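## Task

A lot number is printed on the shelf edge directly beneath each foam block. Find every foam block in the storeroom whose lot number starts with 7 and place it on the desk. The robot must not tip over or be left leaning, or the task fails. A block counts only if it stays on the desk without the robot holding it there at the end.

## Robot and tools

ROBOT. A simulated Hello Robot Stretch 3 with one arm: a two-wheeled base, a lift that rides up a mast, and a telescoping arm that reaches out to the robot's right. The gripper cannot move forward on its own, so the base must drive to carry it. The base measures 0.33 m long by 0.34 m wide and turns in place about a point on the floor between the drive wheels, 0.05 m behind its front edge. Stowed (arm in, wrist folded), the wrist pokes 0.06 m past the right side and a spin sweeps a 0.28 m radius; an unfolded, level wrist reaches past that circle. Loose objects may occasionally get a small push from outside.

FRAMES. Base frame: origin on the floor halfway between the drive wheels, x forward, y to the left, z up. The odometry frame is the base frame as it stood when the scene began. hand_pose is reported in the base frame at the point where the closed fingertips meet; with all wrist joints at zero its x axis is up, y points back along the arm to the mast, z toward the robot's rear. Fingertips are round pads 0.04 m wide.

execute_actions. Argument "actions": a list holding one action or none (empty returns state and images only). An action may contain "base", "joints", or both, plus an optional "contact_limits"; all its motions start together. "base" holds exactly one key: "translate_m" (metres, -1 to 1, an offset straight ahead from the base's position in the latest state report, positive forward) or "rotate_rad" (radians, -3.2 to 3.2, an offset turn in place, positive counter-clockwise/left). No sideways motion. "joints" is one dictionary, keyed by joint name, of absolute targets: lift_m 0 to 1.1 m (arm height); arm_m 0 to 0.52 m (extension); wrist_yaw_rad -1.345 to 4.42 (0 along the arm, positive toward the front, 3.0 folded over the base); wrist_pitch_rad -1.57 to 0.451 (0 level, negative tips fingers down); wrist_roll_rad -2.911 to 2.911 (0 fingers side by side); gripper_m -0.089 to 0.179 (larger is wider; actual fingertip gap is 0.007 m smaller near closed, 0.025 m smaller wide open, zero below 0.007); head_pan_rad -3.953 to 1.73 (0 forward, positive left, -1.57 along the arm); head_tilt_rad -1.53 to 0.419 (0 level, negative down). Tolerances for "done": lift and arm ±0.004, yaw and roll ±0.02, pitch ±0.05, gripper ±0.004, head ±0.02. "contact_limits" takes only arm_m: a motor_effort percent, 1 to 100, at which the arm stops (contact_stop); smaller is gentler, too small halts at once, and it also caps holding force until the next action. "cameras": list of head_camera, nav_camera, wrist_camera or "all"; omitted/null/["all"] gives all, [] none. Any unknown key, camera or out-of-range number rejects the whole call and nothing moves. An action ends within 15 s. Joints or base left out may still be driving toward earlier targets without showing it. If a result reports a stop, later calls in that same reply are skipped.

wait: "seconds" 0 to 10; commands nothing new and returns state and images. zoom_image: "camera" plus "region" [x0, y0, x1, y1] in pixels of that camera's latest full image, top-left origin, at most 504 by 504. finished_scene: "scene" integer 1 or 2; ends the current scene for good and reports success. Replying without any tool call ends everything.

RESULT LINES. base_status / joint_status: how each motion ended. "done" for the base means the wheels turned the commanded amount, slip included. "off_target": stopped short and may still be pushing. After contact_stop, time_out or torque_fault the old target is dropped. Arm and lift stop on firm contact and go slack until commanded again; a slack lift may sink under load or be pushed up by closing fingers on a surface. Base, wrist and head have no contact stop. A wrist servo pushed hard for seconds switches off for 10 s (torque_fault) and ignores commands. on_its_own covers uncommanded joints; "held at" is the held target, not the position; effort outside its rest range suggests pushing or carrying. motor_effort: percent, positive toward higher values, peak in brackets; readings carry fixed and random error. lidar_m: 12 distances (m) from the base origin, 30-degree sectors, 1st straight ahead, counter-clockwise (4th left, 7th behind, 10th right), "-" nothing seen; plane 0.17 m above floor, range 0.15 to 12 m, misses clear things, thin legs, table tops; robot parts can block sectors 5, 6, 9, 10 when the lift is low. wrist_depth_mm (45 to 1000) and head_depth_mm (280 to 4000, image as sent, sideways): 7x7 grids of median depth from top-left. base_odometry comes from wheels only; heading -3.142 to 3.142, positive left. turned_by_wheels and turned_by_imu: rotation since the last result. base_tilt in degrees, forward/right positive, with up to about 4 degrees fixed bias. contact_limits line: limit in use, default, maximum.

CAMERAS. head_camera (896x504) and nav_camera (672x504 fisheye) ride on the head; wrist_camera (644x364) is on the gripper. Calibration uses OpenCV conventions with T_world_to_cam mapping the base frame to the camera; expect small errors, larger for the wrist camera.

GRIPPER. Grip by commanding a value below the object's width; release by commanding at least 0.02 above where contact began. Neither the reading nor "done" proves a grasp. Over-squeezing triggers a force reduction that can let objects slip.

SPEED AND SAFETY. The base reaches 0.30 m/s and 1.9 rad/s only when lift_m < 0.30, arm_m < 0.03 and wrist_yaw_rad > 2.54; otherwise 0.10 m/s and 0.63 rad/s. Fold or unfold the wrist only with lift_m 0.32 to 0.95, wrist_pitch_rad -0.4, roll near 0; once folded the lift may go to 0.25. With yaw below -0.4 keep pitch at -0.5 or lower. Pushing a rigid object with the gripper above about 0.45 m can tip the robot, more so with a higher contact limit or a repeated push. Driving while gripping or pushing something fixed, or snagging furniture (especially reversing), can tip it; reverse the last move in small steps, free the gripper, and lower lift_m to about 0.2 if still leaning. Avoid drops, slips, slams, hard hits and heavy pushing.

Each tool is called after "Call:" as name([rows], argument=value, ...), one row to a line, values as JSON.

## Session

Call:
execute_actions([
  {"joints":{"head_pan_rad":1.5,"head_tilt_rad":-0.4}},
], cameras=["nav_camera","head_camera"])

Call:
execute_actions([
  {"joints":{"head_pan_rad":-0.1}},
], cameras=["nav_camera"])

Call:
execute_actions([
  {"joints":{"head_pan_rad":-1.7}},
], cameras=["nav_camera"])

Call:
execute_actions([
  {"joints":{"head_pan_rad":-3.3}},
], cameras=["nav_camera"])

Scene clock: 1.33 s.
base_odometry: x=+0.000 y=+0.000 heading=+0.000 (m, m, rad; odometry frame)
turned_by_wheels: +0.000 (rad since the last result)
turned_by_imu: +0.000 (rad since the last result)
base_tilt: forward=+1.3 right=+1.6 (deg)
lidar_m: 1.21 2.10 2.03 1.15 0.82 0.78 0.80 1.07 2.30 2.21 1.07 0.88
head_depth_mm: 1657 1761 1850 1956 2082 1810 1444 / 1723 1830 1924 2051 2181 1819 1445 / 1786 1907 2016 2155 2284 1836 1458 / 1878 1988 2129 2265 2397 1844 1469 / 1967 2076 2215 2382 2482 1862 1469 / 2058 2188 2324 2411 1297 1351 1382 / 988 1017 1043 1087 1111 1151 1183
base_status: not commanded
joint_positions: lift_m=+0.510 arm_m=+0.001 wrist_yaw_rad=+2.801 wrist_pitch_rad=-0.455 wrist_roll_rad=-0.011 gripper_m=+0.037 head_pan_rad=+1.493 head_tilt_rad=-0.395
joint_status: all done
motor_effort: left_wheel=+1(1) right_wheel=+0(0) lift_m=+35(35) arm_m=+0(0) wrist_yaw_rad=+0(1) wrist_pitch_rad=+7(7) wrist_roll_rad=+0(0) gripper_m=+0(1) head_pan_rad=+3(40) head_tilt_rad=-3(22) (%)
hand_pose: x=+0.0520 y=+0.0609 z=+0.5142 quat_wxyz=(+0.274, +0.702, +0.042, +0.656) (m; base frame)
wrist_depth_mm: 893 - - - - - - / - - - - - - - / - - - - - - - / - - - - - - - / - 890 923 925 951 921 - / 743 776 - 792 813 797 827 / 651 - 667 667 675 681 692
pictures: head_camera (sideways: a quarter turn clockwise sets it upright), nav_camera (sideways: a quarter turn counterclockwise sets it upright)
camera_calibration (this result's frames):
head_camera: T_world_to_cam=[[-0.0427938, -0.354801, -0.933962, 1.23548], [-0.998272, 0.0528576, 0.0256604, -0.0236932], [0.0402627, 0.933446, -0.35645, 0.425424], [0, 0, 0, 1]] pos_world=[0.0120897, 0.0424902, 1.30614]
nav_camera: T_world_to_cam=[[-0.0275684, 0.344704, 0.938307, -1.18256], [0.993387, -0.0952085, 0.0641633, -0.0316028], [0.111452, 0.933871, -0.3398, 0.406258], [0, 0, 0, 1]] pos_world=[-0.0464859, 0.0252326, 1.24968]
Images, in order (width x height): head_camera 896x504, nav_camera 672x504.

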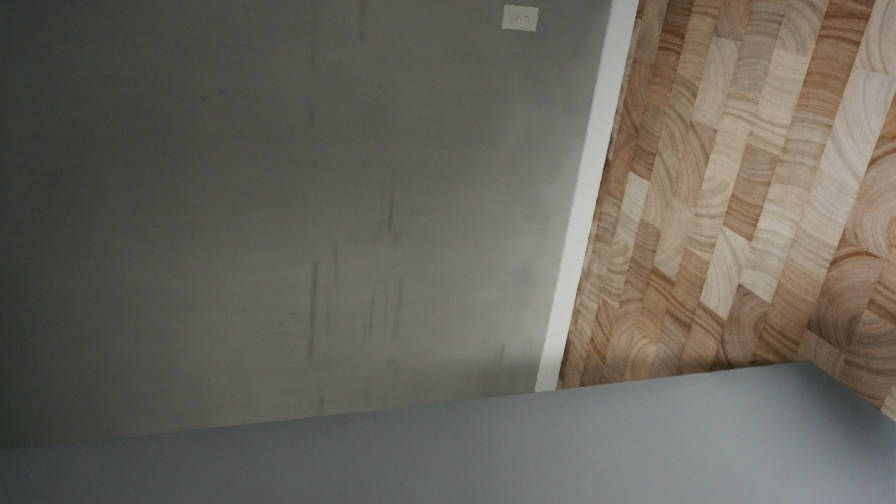

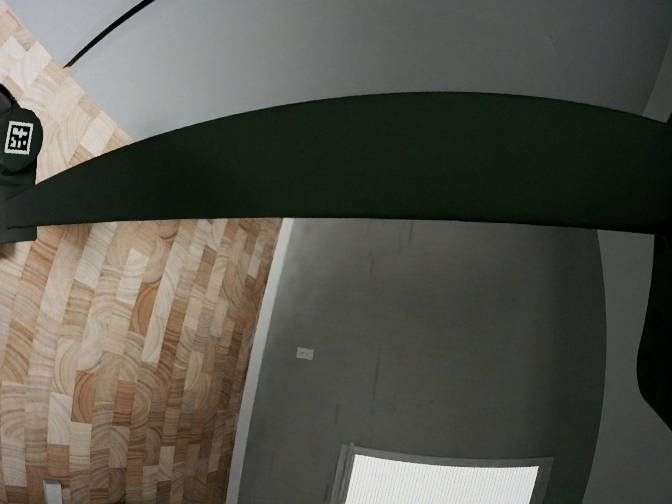

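Scene clock: 2.73 s.
base_odometry: x=+0.000 y=+0.000 heading=+0.000 (m, m, rad; odometry frame)
turned_by_wheels: +0.000 (rad since the last result)
turned_by_imu: +0.000 (rad since the last result)
base_tilt: forward=+1.3 right=+1.6 (deg)
lidar_m: 1.21 2.11 2.03 1.15 0.82 0.78 0.80 1.07 2.29 2.22 1.06 0.88
head_depth_mm: 1246 1306 1377 1458 1106 857 1447 / 1287 1364 1438 1502 1115 894 1447 / 1343 1412 1505 1579 1122 939 1451 / 1397 1494 1580 1641 1134 1432 1460 / 1454 1553 1663 1765 1138 1784 1474 / 1522 1637 1750 1864 1144 1854 1470 / 1607 1710 1839 2002 2153 1875 1482
base_status: not commanded
joint_positions: lift_m=+0.510 arm_m=+0.001 wrist_yaw_rad=+2.801 wrist_pitch_rad=-0.455 wrist_roll_rad=-0.011 gripper_m=+0.037 head_pan_rad=-0.093 head_tilt_rad=-0.395
joint_status: all done
motor_effort: left_wheel=+1(1) right_wheel=+1(1) lift_m=+35(34) arm_m=+0(0) wrist_yaw_rad=+0(0) wrist_pitch_rad=+7(7) wrist_roll_rad=+0(0) gripper_m=+0(0) head_pan_rad=-4(43) head_tilt_rad=-2(2) (%)
hand_pose: x=+0.0520 y=+0.0609 z=+0.5142 quat_wxyz=(+0.274, +0.702, +0.042, +0.656) (m; base frame)
wrist_depth_mm: 907 - - - - - - / - - - - - - - / - - - - - - - / - - - - - - - / - 911 983 926 967 931 978 / 730 756 - 773 821 781 778 / 655 - 654 673 680 684 685
pictures: nav_camera (sideways: a quarter turn counterclockwise sets it upright)
camera_calibration (this result's frames):
nav_camera: T_world_to_cam=[[0.345213, 0.0224753, 0.938255, -1.18477], [-0.10982, -0.991878, 0.0641659, -0.0248767], [0.932077, -0.12519, -0.339941, 0.401437], [0, 0, 0, 1]] pos_world=[0.0320966, 0.0522093, 1.24968]
Images, in order (width x height): nav_camera 672x504.

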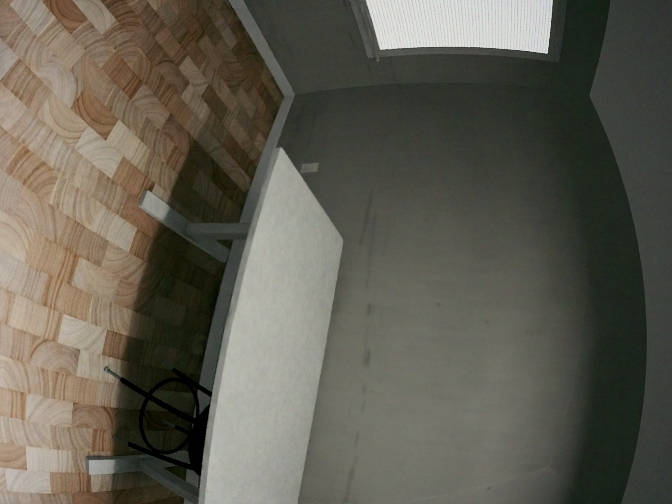

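Scene clock: 4.13 s.
base_odometry: x=+0.000 y=+0.000 heading=+0.000 (m, m, rad; odometry frame)
turned_by_wheels: +0.000 (rad since the last result)
turned_by_imu: +0.000 (rad since the last result)
base_tilt: forward=+1.3 right=+1.6 (deg)
lidar_m: 1.21 2.10 2.03 1.15 0.82 0.78 0.81 1.07 2.28 2.22 1.06 0.88
head_depth_mm: 2099 2093 2236 2396 2336 1830 1442 / 2304 2457 2568 2710 2432 1828 1458 / 2394 2563 2708 2838 2487 1832 1463 / 2345 2463 2570 2721 2501 1851 1464 / 2574 2733 2879 3057 2524 1866 1470 / 2332 2431 2485 2582 2434 1866 1471 / 1986 2026 2116 2152 2215 1862 1473
base_status: not commanded
joint_positions: lift_m=+0.510 arm_m=+0.001 wrist_yaw_rad=+2.801 wrist_pitch_rad=-0.455 wrist_roll_rad=-0.011 gripper_m=+0.037 head_pan_rad=-1.693 head_tilt_rad=-0.395
joint_status: all done
motor_effort: left_wheel=+1(1) right_wheel=+0(0) lift_m=+35(34) arm_m=+0(0) wrist_yaw_rad=+1(0) wrist_pitch_rad=+7(7) wrist_roll_rad=+0(0) gripper_m=+0(0) head_pan_rad=-4(43) head_tilt_rad=-2(2) (%)
hand_pose: x=+0.0520 y=+0.0609 z=+0.5142 quat_wxyz=(+0.274, +0.702, +0.042, +0.656) (m; base frame)
wrist_depth_mm: 897 - - - - - - / - - - - - - - / - - - - - - - / - - - - - - - / - 900 935 974 957 954 955 / 755 750 - 775 789 796 825 / 651 - 670 649 672 674 692
pictures: nav_camera (sideways: a quarter turn counterclockwise sets it upright)
camera_calibration (this result's frames):
nav_camera: T_world_to_cam=[[0.0123816, -0.34576, 0.938241, -1.18272], [-0.988249, 0.138731, 0.0641666, -0.0195191], [-0.152349, -0.928011, -0.339979, 0.408101], [0, 0, 0, 1]] pos_world=[0.0575283, -0.0275078, 1.24968]
Images, in order (width x height): nav_camera 672x504.

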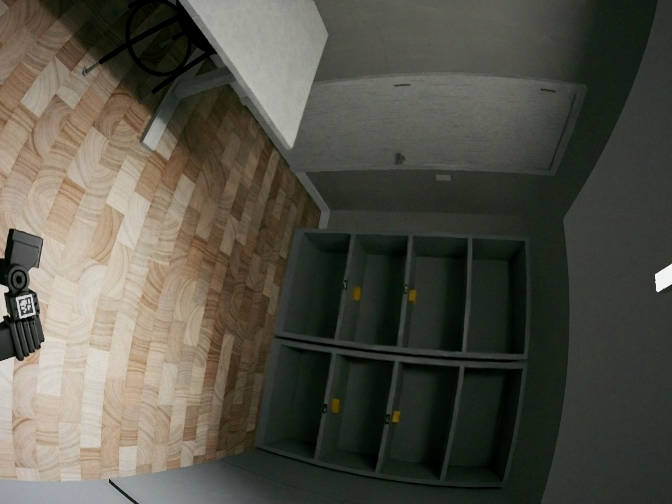

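Scene clock: 5.53 s.
base_odometry: x=+0.000 y=+0.000 heading=+0.000 (m, m, rad; odometry frame)
turned_by_wheels: +0.000 (rad since the last result)
turned_by_imu: +0.000 (rad since the last result)
base_tilt: forward=+1.3 right=+1.7 (deg)
lidar_m: 1.21 2.10 2.03 1.15 0.82 0.78 0.80 1.07 2.29 2.21 1.06 0.88
head_depth_mm: 623 657 695 737 789 840 906 / 644 679 722 771 819 878 949 / 668 704 750 801 857 920 999 / 691 732 781 835 896 971 1054 / 715 763 814 872 939 1022 1117 / 744 794 849 914 989 1076 1180 / 774 829 890 961 1043 1139 1256
base_status: not commanded
joint_positions: lift_m=+0.510 arm_m=+0.001 wrist_yaw_rad=+2.801 wrist_pitch_rad=-0.455 wrist_roll_rad=-0.011 gripper_m=+0.037 head_pan_rad=-3.293 head_tilt_rad=-0.395
joint_status: all done
motor_effort: left_wheel=+1(1) right_wheel=+0(0) lift_m=+35(35) arm_m=+0(0) wrist_yaw_rad=+1(1) wrist_pitch_rad=+7(7) wrist_roll_rad=+0(0) gripper_m=+0(0) head_pan_rad=-5(41) head_tilt_rad=-2(2) (%)
hand_pose: x=+0.0520 y=+0.0609 z=+0.5142 quat_wxyz=(+0.274, +0.702, +0.042, +0.656) (m; base frame)
wrist_depth_mm: 911 - - - - - - / - - - - - - - / - - - - - - - / - - - - - - - / - 878 967 974 957 932 956 / 743 786 - 787 828 797 805 / 662 - 670 679 689 695 689
pictures: nav_camera (sideways: a quarter turn counterclockwise sets it upright)
camera_calibration (this result's frames):
nav_camera: T_world_to_cam=[[-0.346003, -0.00227603, 0.938231, -1.18052], [0.167526, 0.983777, 0.0641672, -0.0265701], [-0.923156, 0.17938, -0.340009, 0.412842], [0, 0, 0, 1]] pos_world=[-0.0228961, -0.0506033, 1.24968]
Images, in order (width x height): nav_camera 672x504.

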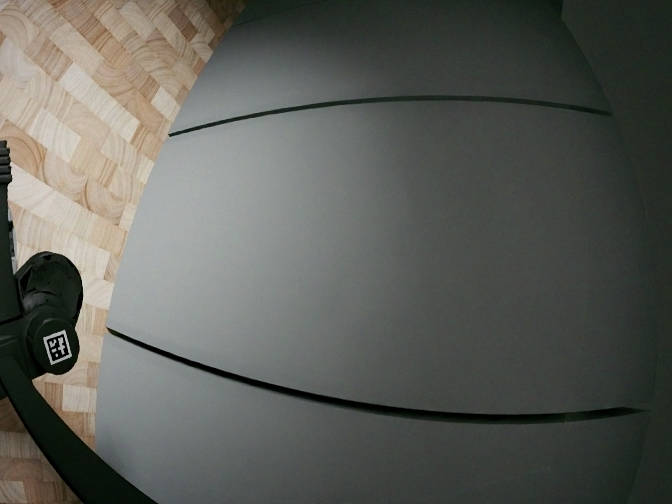

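Call:
execute_actions([
  {"joints":{"head_pan_rad":-2.0,"head_tilt_rad":-0.3,"lift_m":0.28}},
], cameras=["head_camera"])

Call:
zoom_image(camera="head_camera", region=[250,0,650,504])

Scene clock: 11.30 s.
base_odometry: x=+0.000 y=+0.000 heading=+0.000 (m, m, rad; odometry frame)
turned_by_wheels: +0.000 (rad since the last result)
turned_by_imu: -0.002 (rad since the last result)
base_tilt: forward=+1.3 right=+1.6 (deg)
lidar_m: 1.21 2.10 2.02 1.15 0.82 0.78 0.81 1.07 2.29 2.21 1.07 0.88
head_depth_mm: 2290 2415 2488 2622 2543 2039 1567 / 2314 2433 2524 2628 2719 2055 1582 / 2341 2456 2550 2637 2753 2041 1578 / 2339 2243 2529 2504 2467 2057 1590 / 2350 2473 2605 2721 2815 2079 1595 / 2394 2514 2624 2722 2833 2095 1606 / 2426 2472 2549 2540 2530 2102 1600
base_status: not commanded
joint_positions: lift_m=+0.280 arm_m=+0.001 wrist_yaw_rad=+2.801 wrist_pitch_rad=-0.456 wrist_roll_rad=-0.011 gripper_m=+0.037 head_pan_rad=-2.007 head_tilt_rad=-0.310
joint_status: all done
motor_effort: left_wheel=+1(1) right_wheel=+0(0) lift_m=+32(33) arm_m=+0(0) wrist_yaw_rad=+0(0) wrist_pitch_rad=+7(7) wrist_roll_rad=+0(0) gripper_m=+1(0) head_pan_rad=+3(40) head_tilt_rad=+3(12) (%)
hand_pose: x=+0.0520 y=+0.0609 z=+0.2845 quat_wxyz=(+0.274, +0.702, +0.042, +0.656) (m; base frame)
wrist_depth_mm: 861 - - - - - - / - - - - - - - / - 872 948 956 972 990 - / - 698 721 725 736 749 774 / - 578 602 613 618 600 607 / 484 512 - 500 521 501 515 / 443 - - 428 436 441 438
pictures: head_camera (sideways: a quarter turn clockwise sets it upright)
camera_calibration (this result's frames):
head_camera: T_world_to_cam=[[0.130506, 0.244355, -0.960864, 1.26955], [0.917215, -0.397703, 0.0234387, -0.032488], [-0.37641, -0.884377, -0.276029, 0.323301], [0, 0, 0, 1]] pos_world=[-0.0141911, -0.0372208, 1.30986]
Images, in order (width x height): head_camera 896x504.

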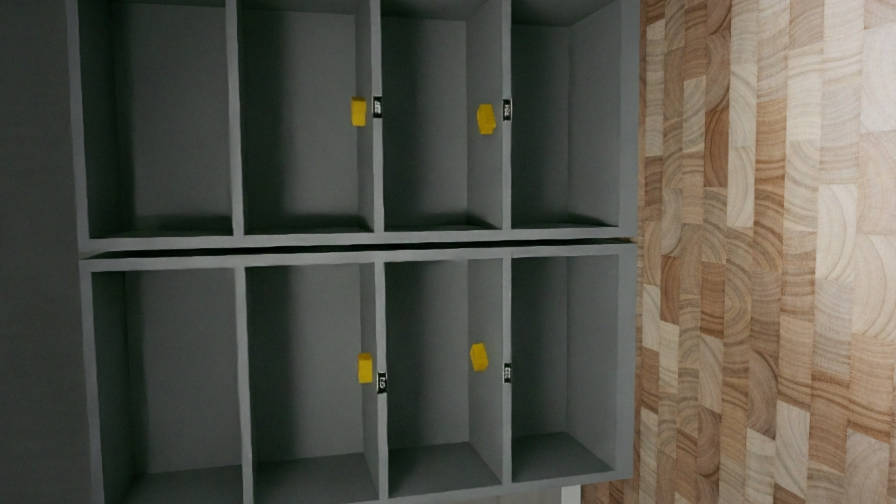

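Region (250, 0, 650, 504) of head_camera's 896x504 image, scaled by 1.000; it fills the left 400 columns of this view, and the rest is white.

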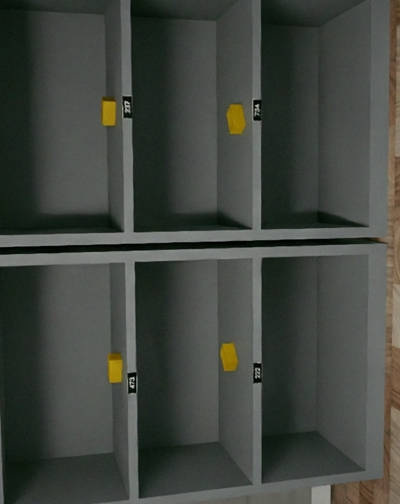

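Call:
execute_actions([
  {"base":{"rotate_rad":-2.09}},
], cameras=[])

Call:
execute_actions([
  {"base":{"translate_m":1}},
], cameras=[])

Call:
execute_actions([
  {"base":{"translate_m":0.68}},
], cameras=[])

Call:
execute_actions([
  {"base":{"rotate_rad":1.59},"joints":{"head_pan_rad":-1.0,"head_tilt_rad":-0.6}},
], cameras=["head_camera"])

Call:
execute_actions([
  {"base":{"translate_m":-0.22},"joints":{"lift_m":0.45,"wrist_pitch_rad":-0.4}},
], cameras=[])

Call:
execute_actions([
  {"joints":{"lift_m":0.53,"wrist_yaw_rad":0,"gripper_m":0.15,"head_pan_rad":-1.57,"head_tilt_rad":-0.7}},
], cameras=[])

Call:
execute_actions([
  {"joints":{"wrist_pitch_rad":-0.27,"arm_m":0.08}},
], cameras=["head_camera","wrist_camera"])

Scene clock: 24.30 s.
base_odometry: x=+0.000 y=+0.000 heading=-2.090 (m, m, rad; odometry frame)
turned_by_wheels: -2.090 (rad since the last result)
turned_by_imu: -2.066 (rad since the last result)
base_tilt: forward=+1.2 right=+1.6 (deg)
lidar_m: 2.29 2.17 1.06 0.88 1.57 2.10 2.02 1.12 0.81 0.78 0.81 1.10
head_depth_mm: 835 874 919 971 1027 1095 1159 / 795 831 872 916 966 1025 1088 / 758 789 827 868 912 961 1020 / 725 754 787 825 865 907 958 / 694 724 753 786 820 863 904 / 666 691 720 751 783 818 861 / 639 663 700 729 753 784 815
base_status: done
joint_positions: lift_m=+0.280 arm_m=+0.001 wrist_yaw_rad=+2.801 wrist_pitch_rad=-0.456 wrist_roll_rad=-0.011 gripper_m=+0.037 head_pan_rad=-2.007 head_tilt_rad=-0.309
joint_status: not commanded
motor_effort: left_wheel=+3(13) right_wheel=-1(4) lift_m=+32(32) arm_m=+0(0) wrist_yaw_rad=+0(0) wrist_pitch_rad=+7(7) wrist_roll_rad=+0(0) gripper_m=+0(0) head_pan_rad=+3(3) head_tilt_rad=+3(3) (%)
hand_pose: x=+0.0520 y=+0.0609 z=+0.2845 quat_wxyz=(+0.274, +0.702, +0.042, +0.656) (m; base frame)
wrist_depth_mm: - - - - - - - / - - - - - - - / - 929 929 934 967 992 - / - 715 719 751 746 756 758 / - 588 622 610 609 600 618 / 479 499 - 496 526 505 518 / 440 - - 432 425 438 446
pictures: none
No camera images: the call's "cameras" was empty. Leave "cameras" out to get every camera's image.

Scene clock: 29.40 s.
base_odometry: x=-0.496 y=-0.868 heading=-2.090 (m, m, rad; odometry frame)
turned_by_wheels: +0.000 (rad since the last result)
turned_by_imu: -0.003 (rad since the last result)
base_tilt: forward=+1.3 right=+1.6 (deg)
lidar_m: 1.29 1.68 1.58 1.51 1.14 1.90 3.03 1.10 0.80 0.77 0.79 1.08
head_depth_mm: 819 863 907 955 1012 1073 1145 / 783 816 856 898 952 1010 1070 / 746 778 814 855 897 946 1001 / 713 742 776 811 850 894 940 / 682 708 741 772 807 847 888 / 654 679 710 749 778 813 853 / 635 656 680 702 735 767 802
base_status: done
joint_positions: lift_m=+0.280 arm_m=+0.001 wrist_yaw_rad=+2.801 wrist_pitch_rad=-0.456 wrist_roll_rad=-0.011 gripper_m=+0.037 head_pan_rad=-2.007 head_tilt_rad=-0.309
joint_status: not commanded
motor_effort: left_wheel=+3(11) right_wheel=-1(4) lift_m=+32(32) arm_m=+0(0) wrist_yaw_rad=+0(0) wrist_pitch_rad=+7(7) wrist_roll_rad=+0(0) gripper_m=+0(0) head_pan_rad=+3(3) head_tilt_rad=+3(3) (%)
hand_pose: x=+0.0520 y=+0.0609 z=+0.2844 quat_wxyz=(+0.274, +0.702, +0.042, +0.656) (m; base frame)
wrist_depth_mm: - - - - - - - / - - - - - - - / - 908 948 955 968 974 - / - 704 723 738 737 747 743 / - 569 602 602 623 609 622 / 470 494 - 498 526 512 522 / 442 - - 433 433 434 441
pictures: none
No camera images: the call's "cameras" was empty. Leave "cameras" out to get every camera's image.

Scene clock: 33.37 s.
base_odometry: x=-0.833 y=-1.459 heading=-2.090 (m, m, rad; odometry frame)
turned_by_wheels: +0.000 (rad since the last result)
turned_by_imu: -0.002 (rad since the last result)
base_tilt: forward=+1.2 right=+1.6 (deg)
lidar_m: 0.62 0.63 1.25 1.53 1.49 1.78 3.72 1.09 0.79 0.76 0.78 0.97
head_depth_mm: 811 853 894 946 996 1062 1134 / 773 809 851 892 940 994 1051 / 737 769 805 844 888 936 989 / 704 734 767 801 839 883 932 / 674 702 733 762 801 837 878 / 647 671 698 728 763 796 834 / 621 646 671 698 725 756 792
base_status: done
joint_positions: lift_m=+0.280 arm_m=+0.001 wrist_yaw_rad=+2.801 wrist_pitch_rad=-0.456 wrist_roll_rad=-0.011 gripper_m=+0.037 head_pan_rad=-2.007 head_tilt_rad=-0.309
joint_status: not commanded
motor_effort: left_wheel=+3(12) right_wheel=-1(4) lift_m=+31(31) arm_m=+0(0) wrist_yaw_rad=+0(1) wrist_pitch_rad=+7(7) wrist_roll_rad=+0(0) gripper_m=+0(0) head_pan_rad=+3(2) head_tilt_rad=+3(4) (%)
hand_pose: x=+0.0520 y=+0.0609 z=+0.2844 quat_wxyz=(+0.274, +0.702, +0.043, +0.656) (m; base frame)
wrist_depth_mm: - - - - - - 895 / - - - - - - 905 / - 923 960 933 906 806 540 / - 713 722 730 737 691 556 / - 583 615 608 615 614 555 / 476 501 - 496 521 508 513 / 439 - - 425 427 444 440
pictures: none
No camera images: the call's "cameras" was empty. Leave "cameras" out to get every camera's image.

Scene clock: 35.60 s.
base_odometry: x=-0.833 y=-1.459 heading=-0.500 (m, m, rad; odometry frame)
turned_by_wheels: +1.590 (rad since the last result)
turned_by_imu: +1.568 (rad since the last result)
base_tilt: forward=+1.2 right=+1.6 (deg)
lidar_m: 1.53 1.49 1.52 3.72 1.09 0.79 0.76 0.78 0.97 0.63 0.63 1.25
head_depth_mm: 499 539 582 646 754 863 1157 / 914 969 625 679 770 859 992 / 978 1068 872 1291 1108 976 1189 / 1037 1138 879 1360 1118 1350 1225 / 1107 1220 891 1424 1127 1432 1276 / 1175 1293 965 1482 1218 1447 1273 / 1161 1228 1060 1369 1421 1489 1283
base_status: done
joint_positions: lift_m=+0.280 arm_m=+0.001 wrist_yaw_rad=+2.801 wrist_pitch_rad=-0.456 wrist_roll_rad=-0.011 gripper_m=+0.037 head_pan_rad=-1.007 head_tilt_rad=-0.593
joint_status: all done
motor_effort: left_wheel=-1(10) right_wheel=+2(7) lift_m=+31(31) arm_m=+0(0) wrist_yaw_rad=+0(1) wrist_pitch_rad=+7(7) wrist_roll_rad=+0(0) gripper_m=+0(0) head_pan_rad=+3(40) head_tilt_rad=-3(19) (%)
hand_pose: x=+0.0520 y=+0.0609 z=+0.2844 quat_wxyz=(+0.274, +0.702, +0.043, +0.656) (m; base frame)
wrist_depth_mm: - - - - - - - / - - - - - - - / - 933 914 942 947 991 - / - 702 722 729 747 758 763 / - 571 601 618 608 613 610 / 479 499 - 490 534 496 508 / 434 - - 426 437 440 440
pictures: head_camera (sideways: a quarter turn clockwise sets it upright)
camera_calibration (this result's frames):
head_camera: T_world_to_cam=[[-0.272579, 0.459157, -0.845503, 1.12148], [0.834194, 0.550648, 0.0301003, -0.0406443], [0.479396, -0.697109, -0.533122, 0.652637], [0, 0, 0, 1]] pos_world=[0.0267274, -0.0375975, 1.29738]
Images, in order (width x height): head_camera 896x504.

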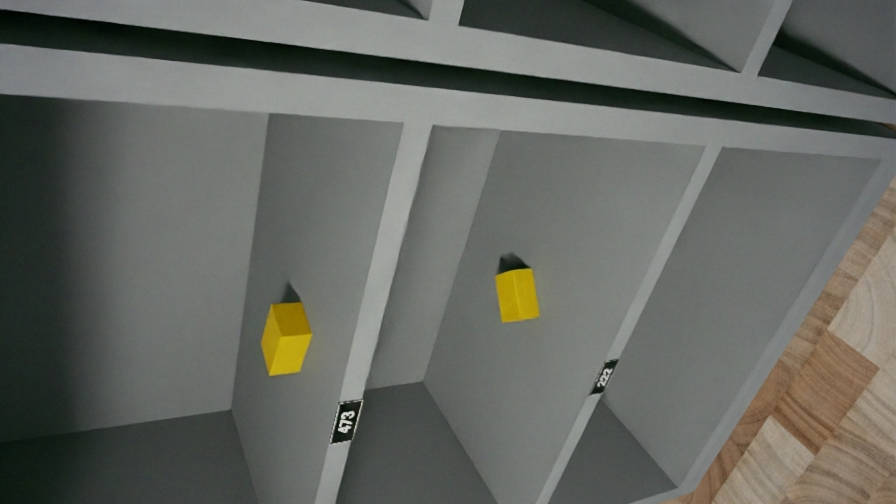

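Scene clock: 39.17 s.
base_odometry: x=-1.026 y=-1.353 heading=-0.500 (m, m, rad; odometry frame)
turned_by_wheels: +0.000 (rad since the last result)
turned_by_imu: -0.001 (rad since the last result)
base_tilt: forward=+1.3 right=+1.6 (deg)
lidar_m: 1.75 1.66 2.53 2.18 0.77 0.56 0.54 0.56 0.76 1.06 0.71 1.45
head_depth_mm: 873 950 852 674 1100 885 1178 / 761 850 857 1048 1100 941 1189 / 628 691 749 840 988 976 1189 / 586 644 706 797 896 1031 1211 / 1087 1202 831 1432 1125 1440 1268 / 1176 1288 970 1495 1216 1448 1265 / 1264 1397 1031 1502 1632 1488 1273
base_status: done
joint_positions: lift_m=+0.450 arm_m=+0.001 wrist_yaw_rad=+2.801 wrist_pitch_rad=-0.420 wrist_roll_rad=-0.011 gripper_m=+0.037 head_pan_rad=-1.007 head_tilt_rad=-0.593
joint_status: all done
motor_effort: left_wheel=-1(10) right_wheel=+1(4) lift_m=+37(38) arm_m=+0(0) wrist_yaw_rad=+1(1) wrist_pitch_rad=+12(14) wrist_roll_rad=+0(0) gripper_m=+0(1) head_pan_rad=+2(3) head_tilt_rad=-2(3) (%)
hand_pose: x=+0.0535 y=+0.0652 z=+0.4620 quat_wxyz=(+0.263, +0.703, +0.030, +0.660) (m; base frame)
wrist_depth_mm: - - - - - - - / - - - - - - - / - - - - - - - / - - - - - - - / - 860 914 909 926 882 906 / 675 711 - 732 783 719 758 / 600 - 607 639 620 646 654
pictures: none
No camera images: the call's "cameras" was empty. Leave "cameras" out to get every camera's image.

Scene clock: 41.57 s.
base_odometry: x=-1.026 y=-1.353 heading=-0.500 (m, m, rad; odometry frame)
turned_by_wheels: +0.000 (rad since the last result)
turned_by_imu: -0.001 (rad since the last result)
base_tilt: forward=+1.3 right=+1.6 (deg)
lidar_m: 1.75 1.66 2.53 2.17 0.77 0.56 0.54 0.56 0.76 1.06 0.71 1.45
head_depth_mm: 871 937 667 1189 985 1271 1168 / 872 938 672 1192 992 1282 1170 / 875 941 677 1193 967 1258 1176 / 876 940 681 1192 977 1264 1179 / 872 944 688 1199 1011 1269 1179 / 874 943 694 1204 1015 1251 1185 / 877 944 700 1010 959 995 1161
base_status: not commanded
joint_positions: lift_m=+0.530 arm_m=+0.001 wrist_yaw_rad=+0.002 wrist_pitch_rad=-0.420 wrist_roll_rad=-0.011 gripper_m=+0.150 head_pan_rad=-1.563 head_tilt_rad=-0.691
joint_status: all done
motor_effort: left_wheel=-1(1) right_wheel=+2(2) lift_m=+38(40) arm_m=+0(1) wrist_yaw_rad=-2(2) wrist_pitch_rad=+12(12) wrist_roll_rad=+0(0) gripper_m=+0(81) head_pan_rad=-4(38) head_tilt_rad=-4(9) (%)
hand_pose: x=-0.0211 y=-0.3702 z=+0.5422 quat_wxyz=(+0.696, +0.149, -0.687, -0.146) (m; base frame)
wrist_depth_mm: 485 662 718 742 750 734 515 / 436 460 467 434 512 525 492 / 380 384 380 382 381 393 388 / 496 712 946 967 961 754 516 / 496 798 864 877 908 710 522 / 541 696 722 746 728 - 548 / 639 639 640 637 649 651 563
pictures: none
No camera images: the call's "cameras" was empty. Leave "cameras" out to get every camera's image.

Scene clock: 43.37 s.
base_odometry: x=-1.026 y=-1.353 heading=-0.500 (m, m, rad; odometry frame)
turned_by_wheels: +0.000 (rad since the last result)
turned_by_imu: -0.001 (rad since the last result)
base_tilt: forward=+1.3 right=+1.7 (deg)
lidar_m: 1.75 1.66 2.52 2.17 0.77 0.56 0.54 0.56 0.76 1.06 0.71 1.45
head_depth_mm: 871 941 667 1189 990 1280 1166 / 875 938 672 1190 995 1283 1170 / 870 940 678 1195 974 1259 1193 / 870 941 682 1193 977 1261 1184 / 877 943 690 1201 1008 1267 1180 / 875 939 693 1202 1012 1248 1189 / 877 946 699 1015 960 996 1163
base_status: not commanded
joint_positions: lift_m=+0.530 arm_m=+0.080 wrist_yaw_rad=+0.001 wrist_pitch_rad=-0.292 wrist_roll_rad=-0.011 gripper_m=+0.150 head_pan_rad=-1.563 head_tilt_rad=-0.691
joint_status: all done
motor_effort: left_wheel=-1(1) right_wheel=+2(2) lift_m=+37(38) arm_m=+4(5) wrist_yaw_rad=-1(2) wrist_pitch_rad=+13(14) wrist_roll_rad=+0(0) gripper_m=-1(0) head_pan_rad=-4(4) head_tilt_rad=-4(3) (%)
hand_pose: x=-0.0213 y=-0.4630 z=+0.5717 quat_wxyz=(+0.704, +0.104, -0.695, -0.102) (m; base frame)
wrist_depth_mm: 484 645 662 659 660 668 529 / 476 673 704 716 709 695 519 / 441 483 496 398 535 553 496 / 323 329 333 345 348 358 364 / 486 653 875 844 854 328 469 / 488 793 813 836 861 - 519 / 513 668 711 712 727 690 490
pictures: head_camera (sideways: a quarter turn clockwise sets it upright), wrist_camera
camera_calibration (this result's frames):
head_camera: T_world_to_cam=[[0.010164, 0.614285, -0.789018, 1.04612], [0.999194, 0.0244128, 0.0318779, -0.043961], [0.0388443, -0.788706, -0.613542, 0.75995], [0, 0, 0, 1]] pos_world=[0.00377313, -0.0421654, 1.29307]
wrist_camera: T_world_to_cam=[[-0.998407, 0.00891808, 0.0557197, -0.054627], [-0.0458864, 0.446398, -0.893657, 0.752555], [-0.0328429, -0.89479, -0.445278, 0.00889742], [0, 0, 0, 1]] pos_world=[-0.0197157, -0.327491, 0.679531]
Images, in order (width x height): head_camera 896x504, wrist_camera 644x364.

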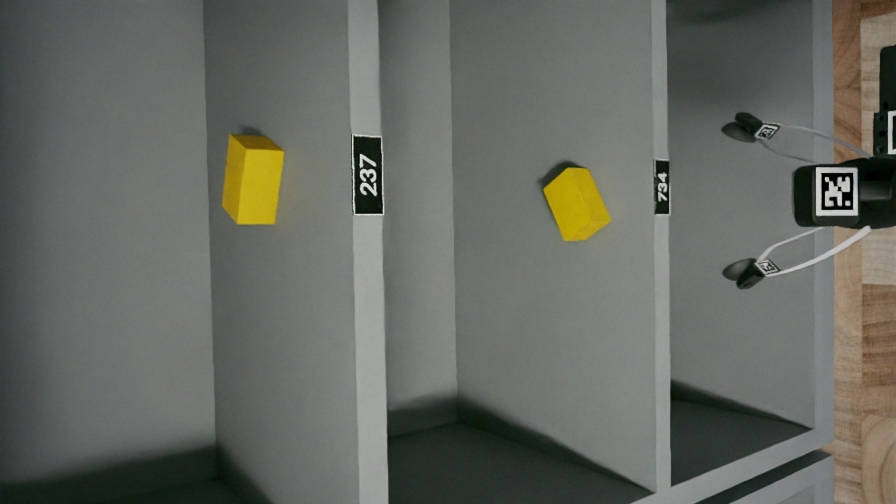

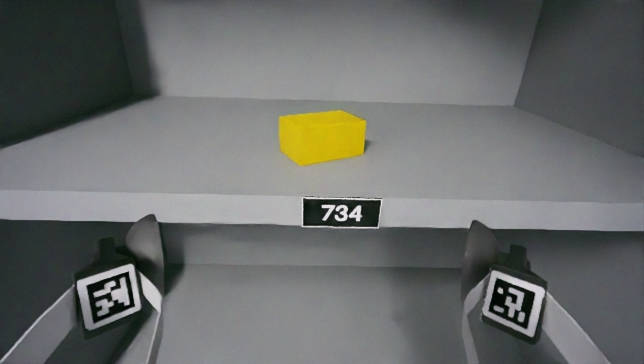

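Call:
execute_actions([
  {"joints":{"arm_m":0.35,"lift_m":0.519}},
], cameras=["wrist_camera"])

Call:
execute_actions([
  {"joints":{"gripper_m":0.04}},
], cameras=["wrist_camera"])

Call:
execute_actions([
  {"joints":{"lift_m":0.55}},
], cameras=[])

Call:
execute_actions([
  {"joints":{"arm_m":0,"head_pan_rad":0.6,"head_tilt_rad":-0.5}},
], cameras=["nav_camera","wrist_camera"])

Scene clock: 50.43 s.
base_odometry: x=-1.026 y=-1.353 heading=-0.500 (m, m, rad; odometry frame)
turned_by_wheels: +0.000 (rad since the last result)
turned_by_imu: -0.002 (rad since the last result)
base_tilt: forward=+1.3 right=+1.6 (deg)
lidar_m: 1.75 1.66 2.53 2.18 0.77 0.56 0.54 0.56 0.76 1.06 0.71 1.44
head_depth_mm: 869 936 665 1189 987 1285 1165 / 872 940 670 1195 1020 1271 1172 / 874 941 676 1192 1059 1258 1169 / 873 940 683 1196 1021 1267 1177 / 875 940 687 1196 1008 1273 1183 / 876 943 691 1200 1012 1246 1183 / 877 944 700 1012 958 994 1165
base_status: not commanded
joint_positions: lift_m=+0.519 arm_m=+0.350 wrist_yaw_rad=+0.000 wrist_pitch_rad=-0.291 wrist_roll_rad=-0.011 gripper_m=+0.150 head_pan_rad=-1.563 head_tilt_rad=-0.691
joint_status: all done
motor_effort: left_wheel=-1(1) right_wheel=+2(2) lift_m=+31(35) arm_m=+4(1) wrist_yaw_rad=+0(1) wrist_pitch_rad=+13(13) wrist_roll_rad=+0(0) gripper_m=+0(0) head_pan_rad=-4(4) head_tilt_rad=-3(3) (%)
hand_pose: x=-0.0214 y=-0.7331 z=+0.5611 quat_wxyz=(+0.704, +0.104, -0.696, -0.102) (m; base frame)
wrist_depth_mm: 410 415 414 416 419 420 422 / 438 443 434 449 445 456 449 / 435 449 463 462 467 470 472 / 298 301 310 315 319 326 336 / 224 237 208 155 165 253 245 / 189 177 142 127 147 - 194 / - 151 145 127 152 154 163
pictures: wrist_camera
camera_calibration (this result's frames):
wrist_camera: T_world_to_cam=[[-0.998402, 0.00947684, 0.0557129, -0.0513385], [-0.0456531, 0.445818, -0.893959, 0.863384], [-0.0333097, -0.895074, -0.444672, -0.238043], [0, 0, 0, 1]] pos_world=[-0.0197695, -0.597491, 0.668839]
Images, in order (width x height): wrist_camera 644x364.

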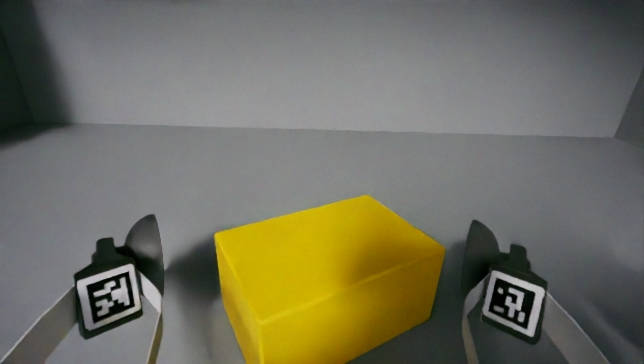

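Scene clock: 52.03 s.
base_odometry: x=-1.026 y=-1.353 heading=-0.500 (m, m, rad; odometry frame)
turned_by_wheels: +0.000 (rad since the last result)
turned_by_imu: +0.000 (rad since the last result)
base_tilt: forward=+1.3 right=+1.6 (deg)
lidar_m: 1.75 1.65 2.53 2.17 0.77 0.56 0.54 0.56 0.76 1.06 0.71 1.45
head_depth_mm: 870 940 667 1190 989 1283 1170 / 869 942 672 1192 1021 1273 1171 / 874 940 675 1198 1045 1262 1173 / 873 942 681 1193 1009 1272 1178 / 873 943 689 1195 1011 1276 1182 / 875 942 693 1199 1011 1245 1182 / 876 944 699 1017 960 995 1163
base_status: not commanded
joint_positions: lift_m=+0.519 arm_m=+0.350 wrist_yaw_rad=+0.000 wrist_pitch_rad=-0.291 wrist_roll_rad=-0.011 gripper_m=+0.041 head_pan_rad=-1.563 head_tilt_rad=-0.691
joint_status: all done
motor_effort: left_wheel=-1(1) right_wheel=+2(2) lift_m=+32(32) arm_m=+4(4) wrist_yaw_rad=+1(0) wrist_pitch_rad=+13(13) wrist_roll_rad=+0(0) gripper_m=-21(95) head_pan_rad=-4(4) head_tilt_rad=-3(4) (%)
hand_pose: x=-0.0215 y=-0.7331 z=+0.5612 quat_wxyz=(+0.704, +0.103, -0.696, -0.102) (m; base frame)
wrist_depth_mm: 414 410 422 415 419 411 421 / 439 441 444 443 443 445 449 / 430 442 458 468 462 467 471 / 295 299 307 315 323 329 337 / 224 230 153 155 174 244 246 / 182 188 125 133 151 198 194 / 156 148 129 143 156 159 161
pictures: wrist_camera
camera_calibration (this result's frames):
wrist_camera: T_world_to_cam=[[-0.998399, 0.00977667, 0.0557114, -0.0511891], [-0.0455248, 0.445645, -0.894051, 0.863362], [-0.0335683, -0.895156, -0.444486, -0.238211], [0, 0, 0, 1]] pos_world=[-0.0197992, -0.597489, 0.66886]
Images, in order (width x height): wrist_camera 644x364.

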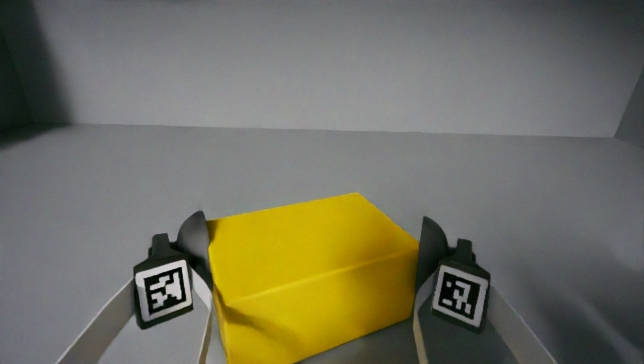

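Scene clock: 53.10 s.
base_odometry: x=-1.026 y=-1.353 heading=-0.500 (m, m, rad; odometry frame)
turned_by_wheels: +0.000 (rad since the last result)
turned_by_imu: +0.000 (rad since the last result)
base_tilt: forward=+1.3 right=+1.7 (deg)
lidar_m: 1.74 1.66 2.53 2.17 0.77 0.56 0.54 0.56 0.76 1.06 0.71 1.45
head_depth_mm: 871 935 667 1191 987 1273 1166 / 873 938 672 1192 1025 1261 1172 / 872 941 676 1194 1060 1261 1177 / 876 942 682 1194 975 1264 1175 / 876 943 686 1195 1009 1270 1180 / 874 943 693 1202 1015 1240 1185 / 876 945 702 1015 963 996 1160
base_status: not commanded
joint_positions: lift_m=+0.550 arm_m=+0.350 wrist_yaw_rad=+0.000 wrist_pitch_rad=-0.291 wrist_roll_rad=-0.011 gripper_m=+0.045 head_pan_rad=-1.563 head_tilt_rad=-0.691
joint_status: all done
on_its_own: gripper_m is held at +0.046, not at your +0.040, by its stall guard, which is still easing
motor_effort: left_wheel=-2(2) right_wheel=+2(2) lift_m=+38(40) arm_m=+4(4) wrist_yaw_rad=+0(0) wrist_pitch_rad=+13(13) wrist_roll_rad=+0(0) gripper_m=-4(21) head_pan_rad=-4(5) head_tilt_rad=-4(3) (%)
hand_pose: x=-0.0215 y=-0.7331 z=+0.5919 quat_wxyz=(+0.704, +0.103, -0.696, -0.102) (m; base frame)
wrist_depth_mm: 409 408 410 417 417 422 425 / 435 438 440 443 447 452 452 / 457 466 477 469 481 484 471 / 367 373 379 388 396 404 417 / 275 282 153 155 175 300 305 / 223 233 125 133 150 243 240 / 191 183 129 143 187 194 197
pictures: none
No camera images: the call's "cameras" was empty. Leave "cameras" out to get every camera's image.

Scene clock: 56.87 s.
base_odometry: x=-1.026 y=-1.353 heading=-0.500 (m, m, rad; odometry frame)
turned_by_wheels: +0.000 (rad since the last result)
turned_by_imu: -0.001 (rad since the last result)
base_tilt: forward=+1.3 right=+1.6 (deg)
lidar_m: 1.75 1.66 2.53 2.18 0.77 0.56 0.54 0.56 0.76 1.06 0.71 1.45
head_depth_mm: 1475 1570 1696 1817 1907 1622 1320 / 1569 1689 1815 1955 2034 1615 1331 / 1662 1789 1918 2123 2084 1625 1337 / 1770 1919 2007 1875 1969 1637 1335 / 1896 2055 2128 2079 2043 1644 1342 / 2041 2229 2231 1800 2124 1650 1358 / 2189 2428 2285 2705 2137 1659 1354
base_status: not commanded
joint_positions: lift_m=+0.550 arm_m=+0.001 wrist_yaw_rad=+0.000 wrist_pitch_rad=-0.291 wrist_roll_rad=-0.011 gripper_m=+0.047 head_pan_rad=+0.593 head_tilt_rad=-0.508
joint_status: all done
joint sent to its limit — the command would take arm_m past its lower limit, so that joint was sent only as far as its limit.
on_its_own: gripper_m is held at +0.046, not at your +0.040, by its stall guard, which is not easing now
motor_effort: left_wheel=-2(1) right_wheel=+2(2) lift_m=+38(38) arm_m=-4(1) wrist_yaw_rad=+0(0) wrist_pitch_rad=+13(13) wrist_roll_rad=+0(0) gripper_m=-19(19) head_pan_rad=+3(39) head_tilt_rad=+2(16) (%)
hand_pose: x=-0.0215 y=-0.3849 z=+0.5919 quat_wxyz=(+0.704, +0.103, -0.696, -0.102) (m; base frame)
wrist_depth_mm: 492 703 728 740 742 731 517 / 501 714 761 780 800 770 518 / 476 564 578 588 617 623 526 / 396 401 405 401 406 407 420 / 500 689 153 155 176 748 507 / 505 640 125 133 151 698 512 / 517 685 128 143 716 711 537
pictures: nav_camera (sideways: a quarter turn counterclockwise sets it upright), wrist_camera
camera_calibration (this result's frames):
nav_camera: T_world_to_cam=[[0.338503, 0.29358, 0.893995, -1.12697], [0.549053, -0.833199, 0.0657208, -0.0309106], [0.76417, 0.468604, -0.443231, 0.536876], [0, 0, 0, 1]] pos_world=[-0.0118091, 0.0535194, 1.2475]
wrist_camera: T_world_to_cam=[[-0.998399, 0.00977559, 0.0557112, -0.0563068], [-0.0455251, 0.445645, -0.894052, 0.735684], [-0.0335673, -0.895156, -0.444486, 0.0871542], [0, 0, 0, 1]] pos_world=[-0.0197991, -0.249287, 0.699615]
Images, in order (width x height): nav_camera 672x504, wrist_camera 644x364.

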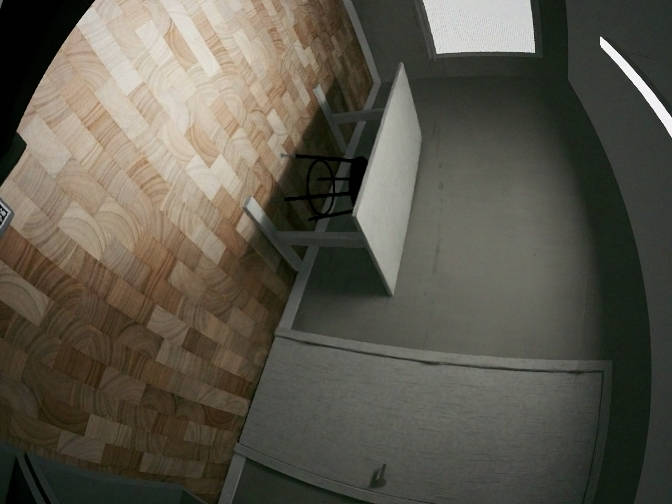

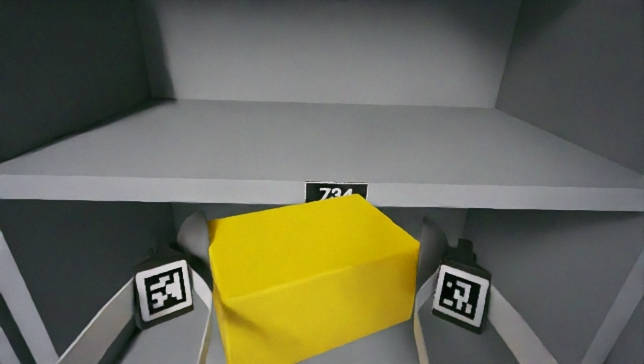

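Call:
execute_actions([
  {"base":{"translate_m":0.35},"joints":{"wrist_pitch_rad":-0.4,"wrist_yaw_rad":2.7,"lift_m":0.4}},
], cameras=[])

Call:
execute_actions([
  {"base":{"rotate_rad":1.6},"joints":{"lift_m":0.28}},
], cameras=[])

Call:
execute_actions([
  {"base":{"translate_m":1}},
], cameras=[])

Call:
execute_actions([
  {"base":{"translate_m":0.25},"joints":{"lift_m":0.5}},
], cameras=[])

Call:
execute_actions([
  {"base":{"translate_m":0.25},"joints":{"lift_m":0.78,"wrist_yaw_rad":0,"head_pan_rad":-1.57,"head_tilt_rad":-0.7}},
], cameras=[])

Call:
execute_actions([
  {"joints":{"wrist_pitch_rad":-0.27,"arm_m":0.1}},
], cameras=["nav_camera","wrist_camera"])

Scene clock: 67.90 s.
base_odometry: x=-0.719 y=-1.521 heading=-0.500 (m, m, rad; odometry frame)
turned_by_wheels: +0.000 (rad since the last result)
turned_by_imu: -0.003 (rad since the last result)
base_tilt: forward=+1.3 right=+1.6 (deg)
lidar_m: 1.39 1.42 1.39 3.72 1.27 0.93 0.89 0.92 1.10 0.60 1.10 1.14
head_depth_mm: 1168 1245 1334 1454 1560 1610 1325 / 1255 1335 1446 1559 1694 1630 1328 / 1330 1434 1547 1689 1854 1631 1337 / 1414 1525 1670 1831 1962 1645 1344 / 1509 1646 1773 1559 1903 1648 1350 / 1617 1771 1905 1428 1955 1619 1346 / 1748 1924 2071 1354 1980 1658 1351
base_status: done
joint_positions: lift_m=+0.400 arm_m=+0.001 wrist_yaw_rad=+2.698 wrist_pitch_rad=-0.415 wrist_roll_rad=-0.011 gripper_m=+0.047 head_pan_rad=+0.593 head_tilt_rad=-0.507
joint_status: all done
on_its_own: gripper_m is held at +0.046, not at your +0.040, by its stall guard, which is not easing now
motor_effort: left_wheel=-1(4) right_wheel=+1(5) lift_m=+32(36) arm_m=-4(4) wrist_yaw_rad=+3(4) wrist_pitch_rad=+9(12) wrist_roll_rad=+0(0) gripper_m=-19(19) head_pan_rad=+4(3) head_tilt_rad=+2(2) (%)
hand_pose: x=+0.0751 y=+0.0567 z=+0.4134 quat_wxyz=(+0.295, +0.703, -0.008, +0.647) (m; base frame)
wrist_depth_mm: - - - - - - - / - - - - - - - / - - - - - - - / 947 976 982 - - - - / 810 789 153 155 175 837 826 / - 677 126 134 151 715 689 / - 558 129 143 562 597 597
pictures: none
No camera images: the call's "cameras" was empty. Leave "cameras" out to get every camera's image.

Scene clock: 70.70 s.
base_odometry: x=-0.719 y=-1.521 heading=+1.100 (m, m, rad; odometry frame)
turned_by_wheels: +1.600 (rad since the last result)
turned_by_imu: +1.581 (rad since the last result)
base_tilt: forward=+1.2 right=+1.6 (deg)
lidar_m: 3.71 1.25 0.92 0.89 0.93 1.10 0.60 1.10 1.14 1.40 1.40 1.40
head_depth_mm: 2111 2367 3474 2691 2081 1620 1331 / 1727 1891 2098 2366 2078 1627 1333 / 1465 1576 1723 1896 1984 1620 1334 / 1272 1367 1475 1589 1722 1634 1342 / 1127 1196 1280 1364 1464 1546 1344 / 1011 1074 1128 1196 1279 1365 1346 / 915 960 1009 1066 1126 1196 1251
base_status: done
joint_positions: lift_m=+0.280 arm_m=+0.001 wrist_yaw_rad=+2.699 wrist_pitch_rad=-0.416 wrist_roll_rad=-0.011 gripper_m=+0.047 head_pan_rad=+0.593 head_tilt_rad=-0.507
joint_status: all done
on_its_own: gripper_m is held at +0.046, not at your +0.040, by its stall guard, which is not easing now
motor_effort: left_wheel=-1(9) right_wheel=+2(6) lift_m=+31(33) arm_m=-3(3) wrist_yaw_rad=+3(2) wrist_pitch_rad=+10(10) wrist_roll_rad=+0(0) gripper_m=-19(20) head_pan_rad=+3(3) head_tilt_rad=+2(3) (%)
hand_pose: x=+0.0750 y=+0.0566 z=+0.2932 quat_wxyz=(+0.295, +0.703, -0.008, +0.647) (m; base frame)
wrist_depth_mm: 700 758 843 974 - - - / 736 827 914 - - - - / 811 893 944 - - - - / 752 744 770 775 789 805 821 / 629 611 153 155 174 631 656 / - 527 125 133 151 540 536 / - - 125 142 436 452 455
pictures: none
No camera images: the call's "cameras" was empty. Leave "cameras" out to get every camera's image.

Scene clock: 75.80 s.
base_odometry: x=-0.265 y=-0.630 heading=+1.100 (m, m, rad; odometry frame)
turned_by_wheels: +0.000 (rad since the last result)
turned_by_imu: -0.003 (rad since the last result)
base_tilt: forward=+1.3 right=+1.6 (deg)
lidar_m: 2.71 1.24 0.91 0.88 0.92 1.26 1.60 1.88 1.46 0.86 0.90 1.57
head_depth_mm: 2298 2459 2621 2696 2065 1621 1319 / 2463 2626 2806 2865 2086 1630 1336 / 1460 1581 1710 1879 1966 1631 1336 / 1268 1350 1446 1571 1697 1641 1340 / 1119 1184 1267 1364 1453 1536 1348 / 1000 1056 1119 1183 1261 1346 1343 / 912 952 1001 1058 1115 1180 1251
base_status: done
joint_positions: lift_m=+0.280 arm_m=+0.001 wrist_yaw_rad=+2.699 wrist_pitch_rad=-0.416 wrist_roll_rad=-0.011 gripper_m=+0.047 head_pan_rad=+0.593 head_tilt_rad=-0.507
joint_status: not commanded
on_its_own: gripper_m is held at +0.046, not at your +0.040, by its stall guard, which is not easing now
motor_effort: left_wheel=-1(7) right_wheel=+2(7) lift_m=+32(32) arm_m=-3(3) wrist_yaw_rad=+1(2) wrist_pitch_rad=+10(10) wrist_roll_rad=+0(0) gripper_m=-19(19) head_pan_rad=+3(3) head_tilt_rad=+2(2) (%)
hand_pose: x=+0.0750 y=+0.0566 z=+0.2932 quat_wxyz=(+0.295, +0.703, -0.007, +0.647) (m; base frame)
wrist_depth_mm: 699 755 846 957 - - - / 746 824 917 - - - - / 776 874 946 - - - - / 749 737 803 767 794 802 836 / 623 610 152 155 175 637 660 / - 520 124 133 150 541 533 / - - 125 143 437 451 462
pictures: none
No camera images: the call's "cameras" was empty. Leave "cameras" out to get every camera's image.

Scene clock: 79.77 s.
base_odometry: x=-0.152 y=-0.407 heading=+1.100 (m, m, rad; odometry frame)
turned_by_wheels: +0.000 (rad since the last result)
turned_by_imu: -0.002 (rad since the last result)
base_tilt: forward=+1.2 right=+1.6 (deg)
lidar_m: 2.46 1.24 0.91 0.88 0.91 1.26 1.86 1.98 1.48 0.84 0.79 1.39
head_depth_mm: 2072 2230 2380 2534 2061 1609 1328 / 2203 2390 2543 2693 2088 1615 1334 / 2305 2500 2667 2753 2015 1635 1336 / 1264 1355 1446 1574 1709 1641 1342 / 1109 1183 1263 1355 1450 1535 1340 / 1000 1054 1116 1180 1258 1350 1351 / 903 951 1000 1052 1114 1182 1248
base_status: done
joint_positions: lift_m=+0.500 arm_m=+0.001 wrist_yaw_rad=+2.699 wrist_pitch_rad=-0.417 wrist_roll_rad=-0.011 gripper_m=+0.047 head_pan_rad=+0.593 head_tilt_rad=-0.506
joint_status: all done
on_its_own: gripper_m is held at +0.046, not at your +0.040, by its stall guard, which is not easing now
motor_effort: left_wheel=-1(9) right_wheel=+2(6) lift_m=+38(40) arm_m=-3(3) wrist_yaw_rad=+2(2) wrist_pitch_rad=+10(10) wrist_roll_rad=+0(0) gripper_m=-19(19) head_pan_rad=+3(3) head_tilt_rad=+2(2) (%)
hand_pose: x=+0.0749 y=+0.0566 z=+0.5128 quat_wxyz=(+0.295, +0.703, -0.007, +0.647) (m; base frame)
wrist_depth_mm: 688 741 827 946 - - - / 741 804 924 - - - - / 790 867 988 - - - - / 843 944 - - - - - / 926 946 153 156 177 - 987 / - 800 126 134 150 817 808 / - 680 128 142 665 694 690
pictures: none
No camera images: the call's "cameras" was empty. Leave "cameras" out to get every camera's image.

Scene clock: 83.77 s.
base_odometry: x=-0.039 y=-0.184 heading=+1.100 (m, m, rad; odometry frame)
turned_by_wheels: +0.000 (rad since the last result)
turned_by_imu: -0.002 (rad since the last result)
base_tilt: forward=+1.3 right=+1.6 (deg)
lidar_m: 2.21 1.24 0.91 0.88 0.91 1.25 2.10 1.99 0.90 0.76 1.23 2.04
head_depth_mm: 1177 1307 1269 938 1400 1365 1240 / 1176 1313 1267 941 1546 1343 1250 / 1188 1315 1288 953 1139 547 - / 1189 1323 1299 956 1561 1319 1199 / 1186 1318 1300 963 1610 1421 1208 / 1194 1316 1314 972 1621 1414 1212 / 1200 1323 1322 973 1631 1427 1215
base_status: done
joint_positions: lift_m=+0.780 arm_m=+0.001 wrist_yaw_rad=+0.002 wrist_pitch_rad=-0.417 wrist_roll_rad=-0.011 gripper_m=+0.047 head_pan_rad=-1.563 head_tilt_rad=-0.692
joint_status: all done
on_its_own: gripper_m is held at +0.046, not at your +0.040, by its stall guard, which is not easing now
motor_effort: left_wheel=-1(5) right_wheel=+2(5) lift_m=+37(39) arm_m=-3(3) wrist_yaw_rad=-1(2) wrist_pitch_rad=+10(10) wrist_roll_rad=+0(0) gripper_m=-19(20) head_pan_rad=-3(41) head_tilt_rad=-3(16) (%)
hand_pose: x=-0.0212 y=-0.3709 z=+0.7929 quat_wxyz=(+0.696, +0.148, -0.688, -0.145) (m; base frame)
wrist_depth_mm: - - - - - - - / 679 684 709 742 779 794 - / 453 463 478 490 501 512 531 / - - - 674 692 899 - / - - 154 155 175 - - / - - 125 134 151 - - / 912 950 128 143 944 987 -
pictures: none
No camera images: the call's "cameras" was empty. Leave "cameras" out to get every camera's image.

Scene clock: 85.73 s.
base_odometry: x=-0.039 y=-0.184 heading=+1.100 (m, m, rad; odometry frame)
turned_by_wheels: +0.000 (rad since the last result)
turned_by_imu: -0.001 (rad since the last result)
base_tilt: forward=+1.3 right=+1.6 (deg)
lidar_m: 2.20 1.24 0.91 0.88 0.91 1.25 2.11 1.99 0.90 0.76 1.22 2.04
head_depth_mm: 1176 1307 1265 938 1390 - - / 1181 1310 1271 943 1192 - 1121 / 1185 1318 1286 951 636 - 1153 / 1186 1316 1292 953 832 1386 1201 / 1187 1324 1306 962 1619 1418 1207 / 1186 1317 1314 972 1616 1426 1205 / 1196 1329 1323 973 1635 1431 1216
base_status: not commanded
joint_positions: lift_m=+0.780 arm_m=+0.100 wrist_yaw_rad=+0.001 wrist_pitch_rad=-0.296 wrist_roll_rad=-0.011 gripper_m=+0.047 head_pan_rad=-1.563 head_tilt_rad=-0.692
joint_status: all done
on_its_own: gripper_m is held at +0.046, not at your +0.040, by its stall guard, which is not easing now
motor_effort: left_wheel=-1(1) right_wheel=+2(2) lift_m=+38(38) arm_m=+4(3) wrist_yaw_rad=-1(1) wrist_pitch_rad=+15(17) wrist_roll_rad=+0(0) gripper_m=-19(19) head_pan_rad=-5(4) head_tilt_rad=-2(3) (%)
hand_pose: x=-0.0213 y=-0.4826 z=+0.8208 quat_wxyz=(+0.703, +0.105, -0.695, -0.104) (m; base frame)
wrist_depth_mm: - 998 - 973 988 963 942 / - - - - - - - / 678 696 697 738 769 777 - / 466 462 477 493 482 512 523 / 353 355 154 156 174 379 382 / - - 125 133 150 - - / 949 - 129 142 - - -
pictures: nav_camera (sideways: a quarter turn counterclockwise sets it upright), wrist_camera
camera_calibration (this result's frames):
nav_camera: T_world_to_cam=[[0.0590466, -0.600461, 0.797471, -0.999402], [-0.99774, -0.00983457, 0.0664699, -0.0224345], [-0.0320698, -0.799594, -0.599685, 0.745293], [0, 0, 0, 1]] pos_world=[0.0605289, -0.00439157, 1.24543]
wrist_camera: T_world_to_cam=[[-0.998405, 0.00881867, 0.0557623, -0.0684417], [-0.0458382, 0.449951, -0.891876, 0.984129], [-0.0329555, -0.89301, -0.448829, 0.106012], [0, 0, 0, 1]] pos_world=[-0.0197281, -0.347536, 0.929119]
Images, in order (width x height): nav_camera 672x504, wrist_camera 644x364.

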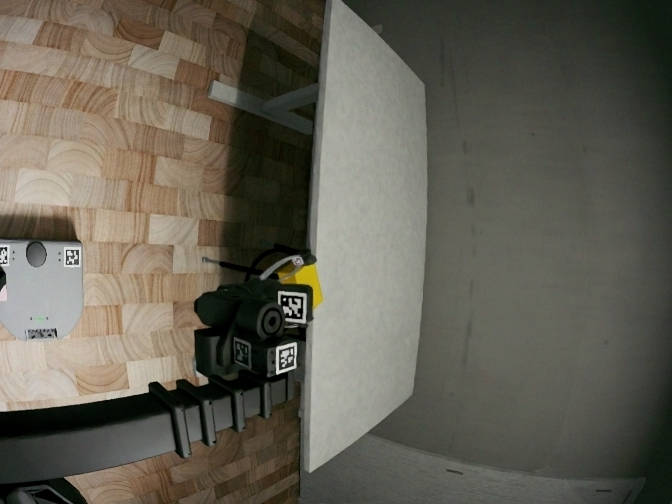

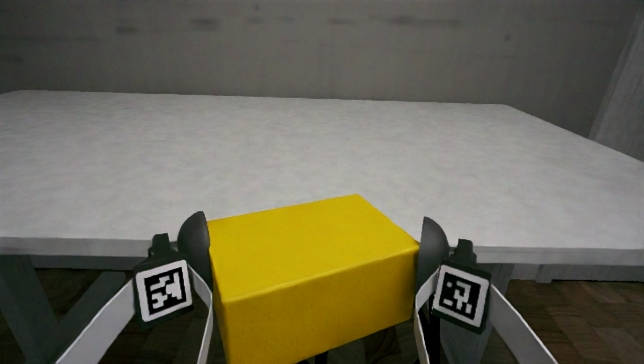

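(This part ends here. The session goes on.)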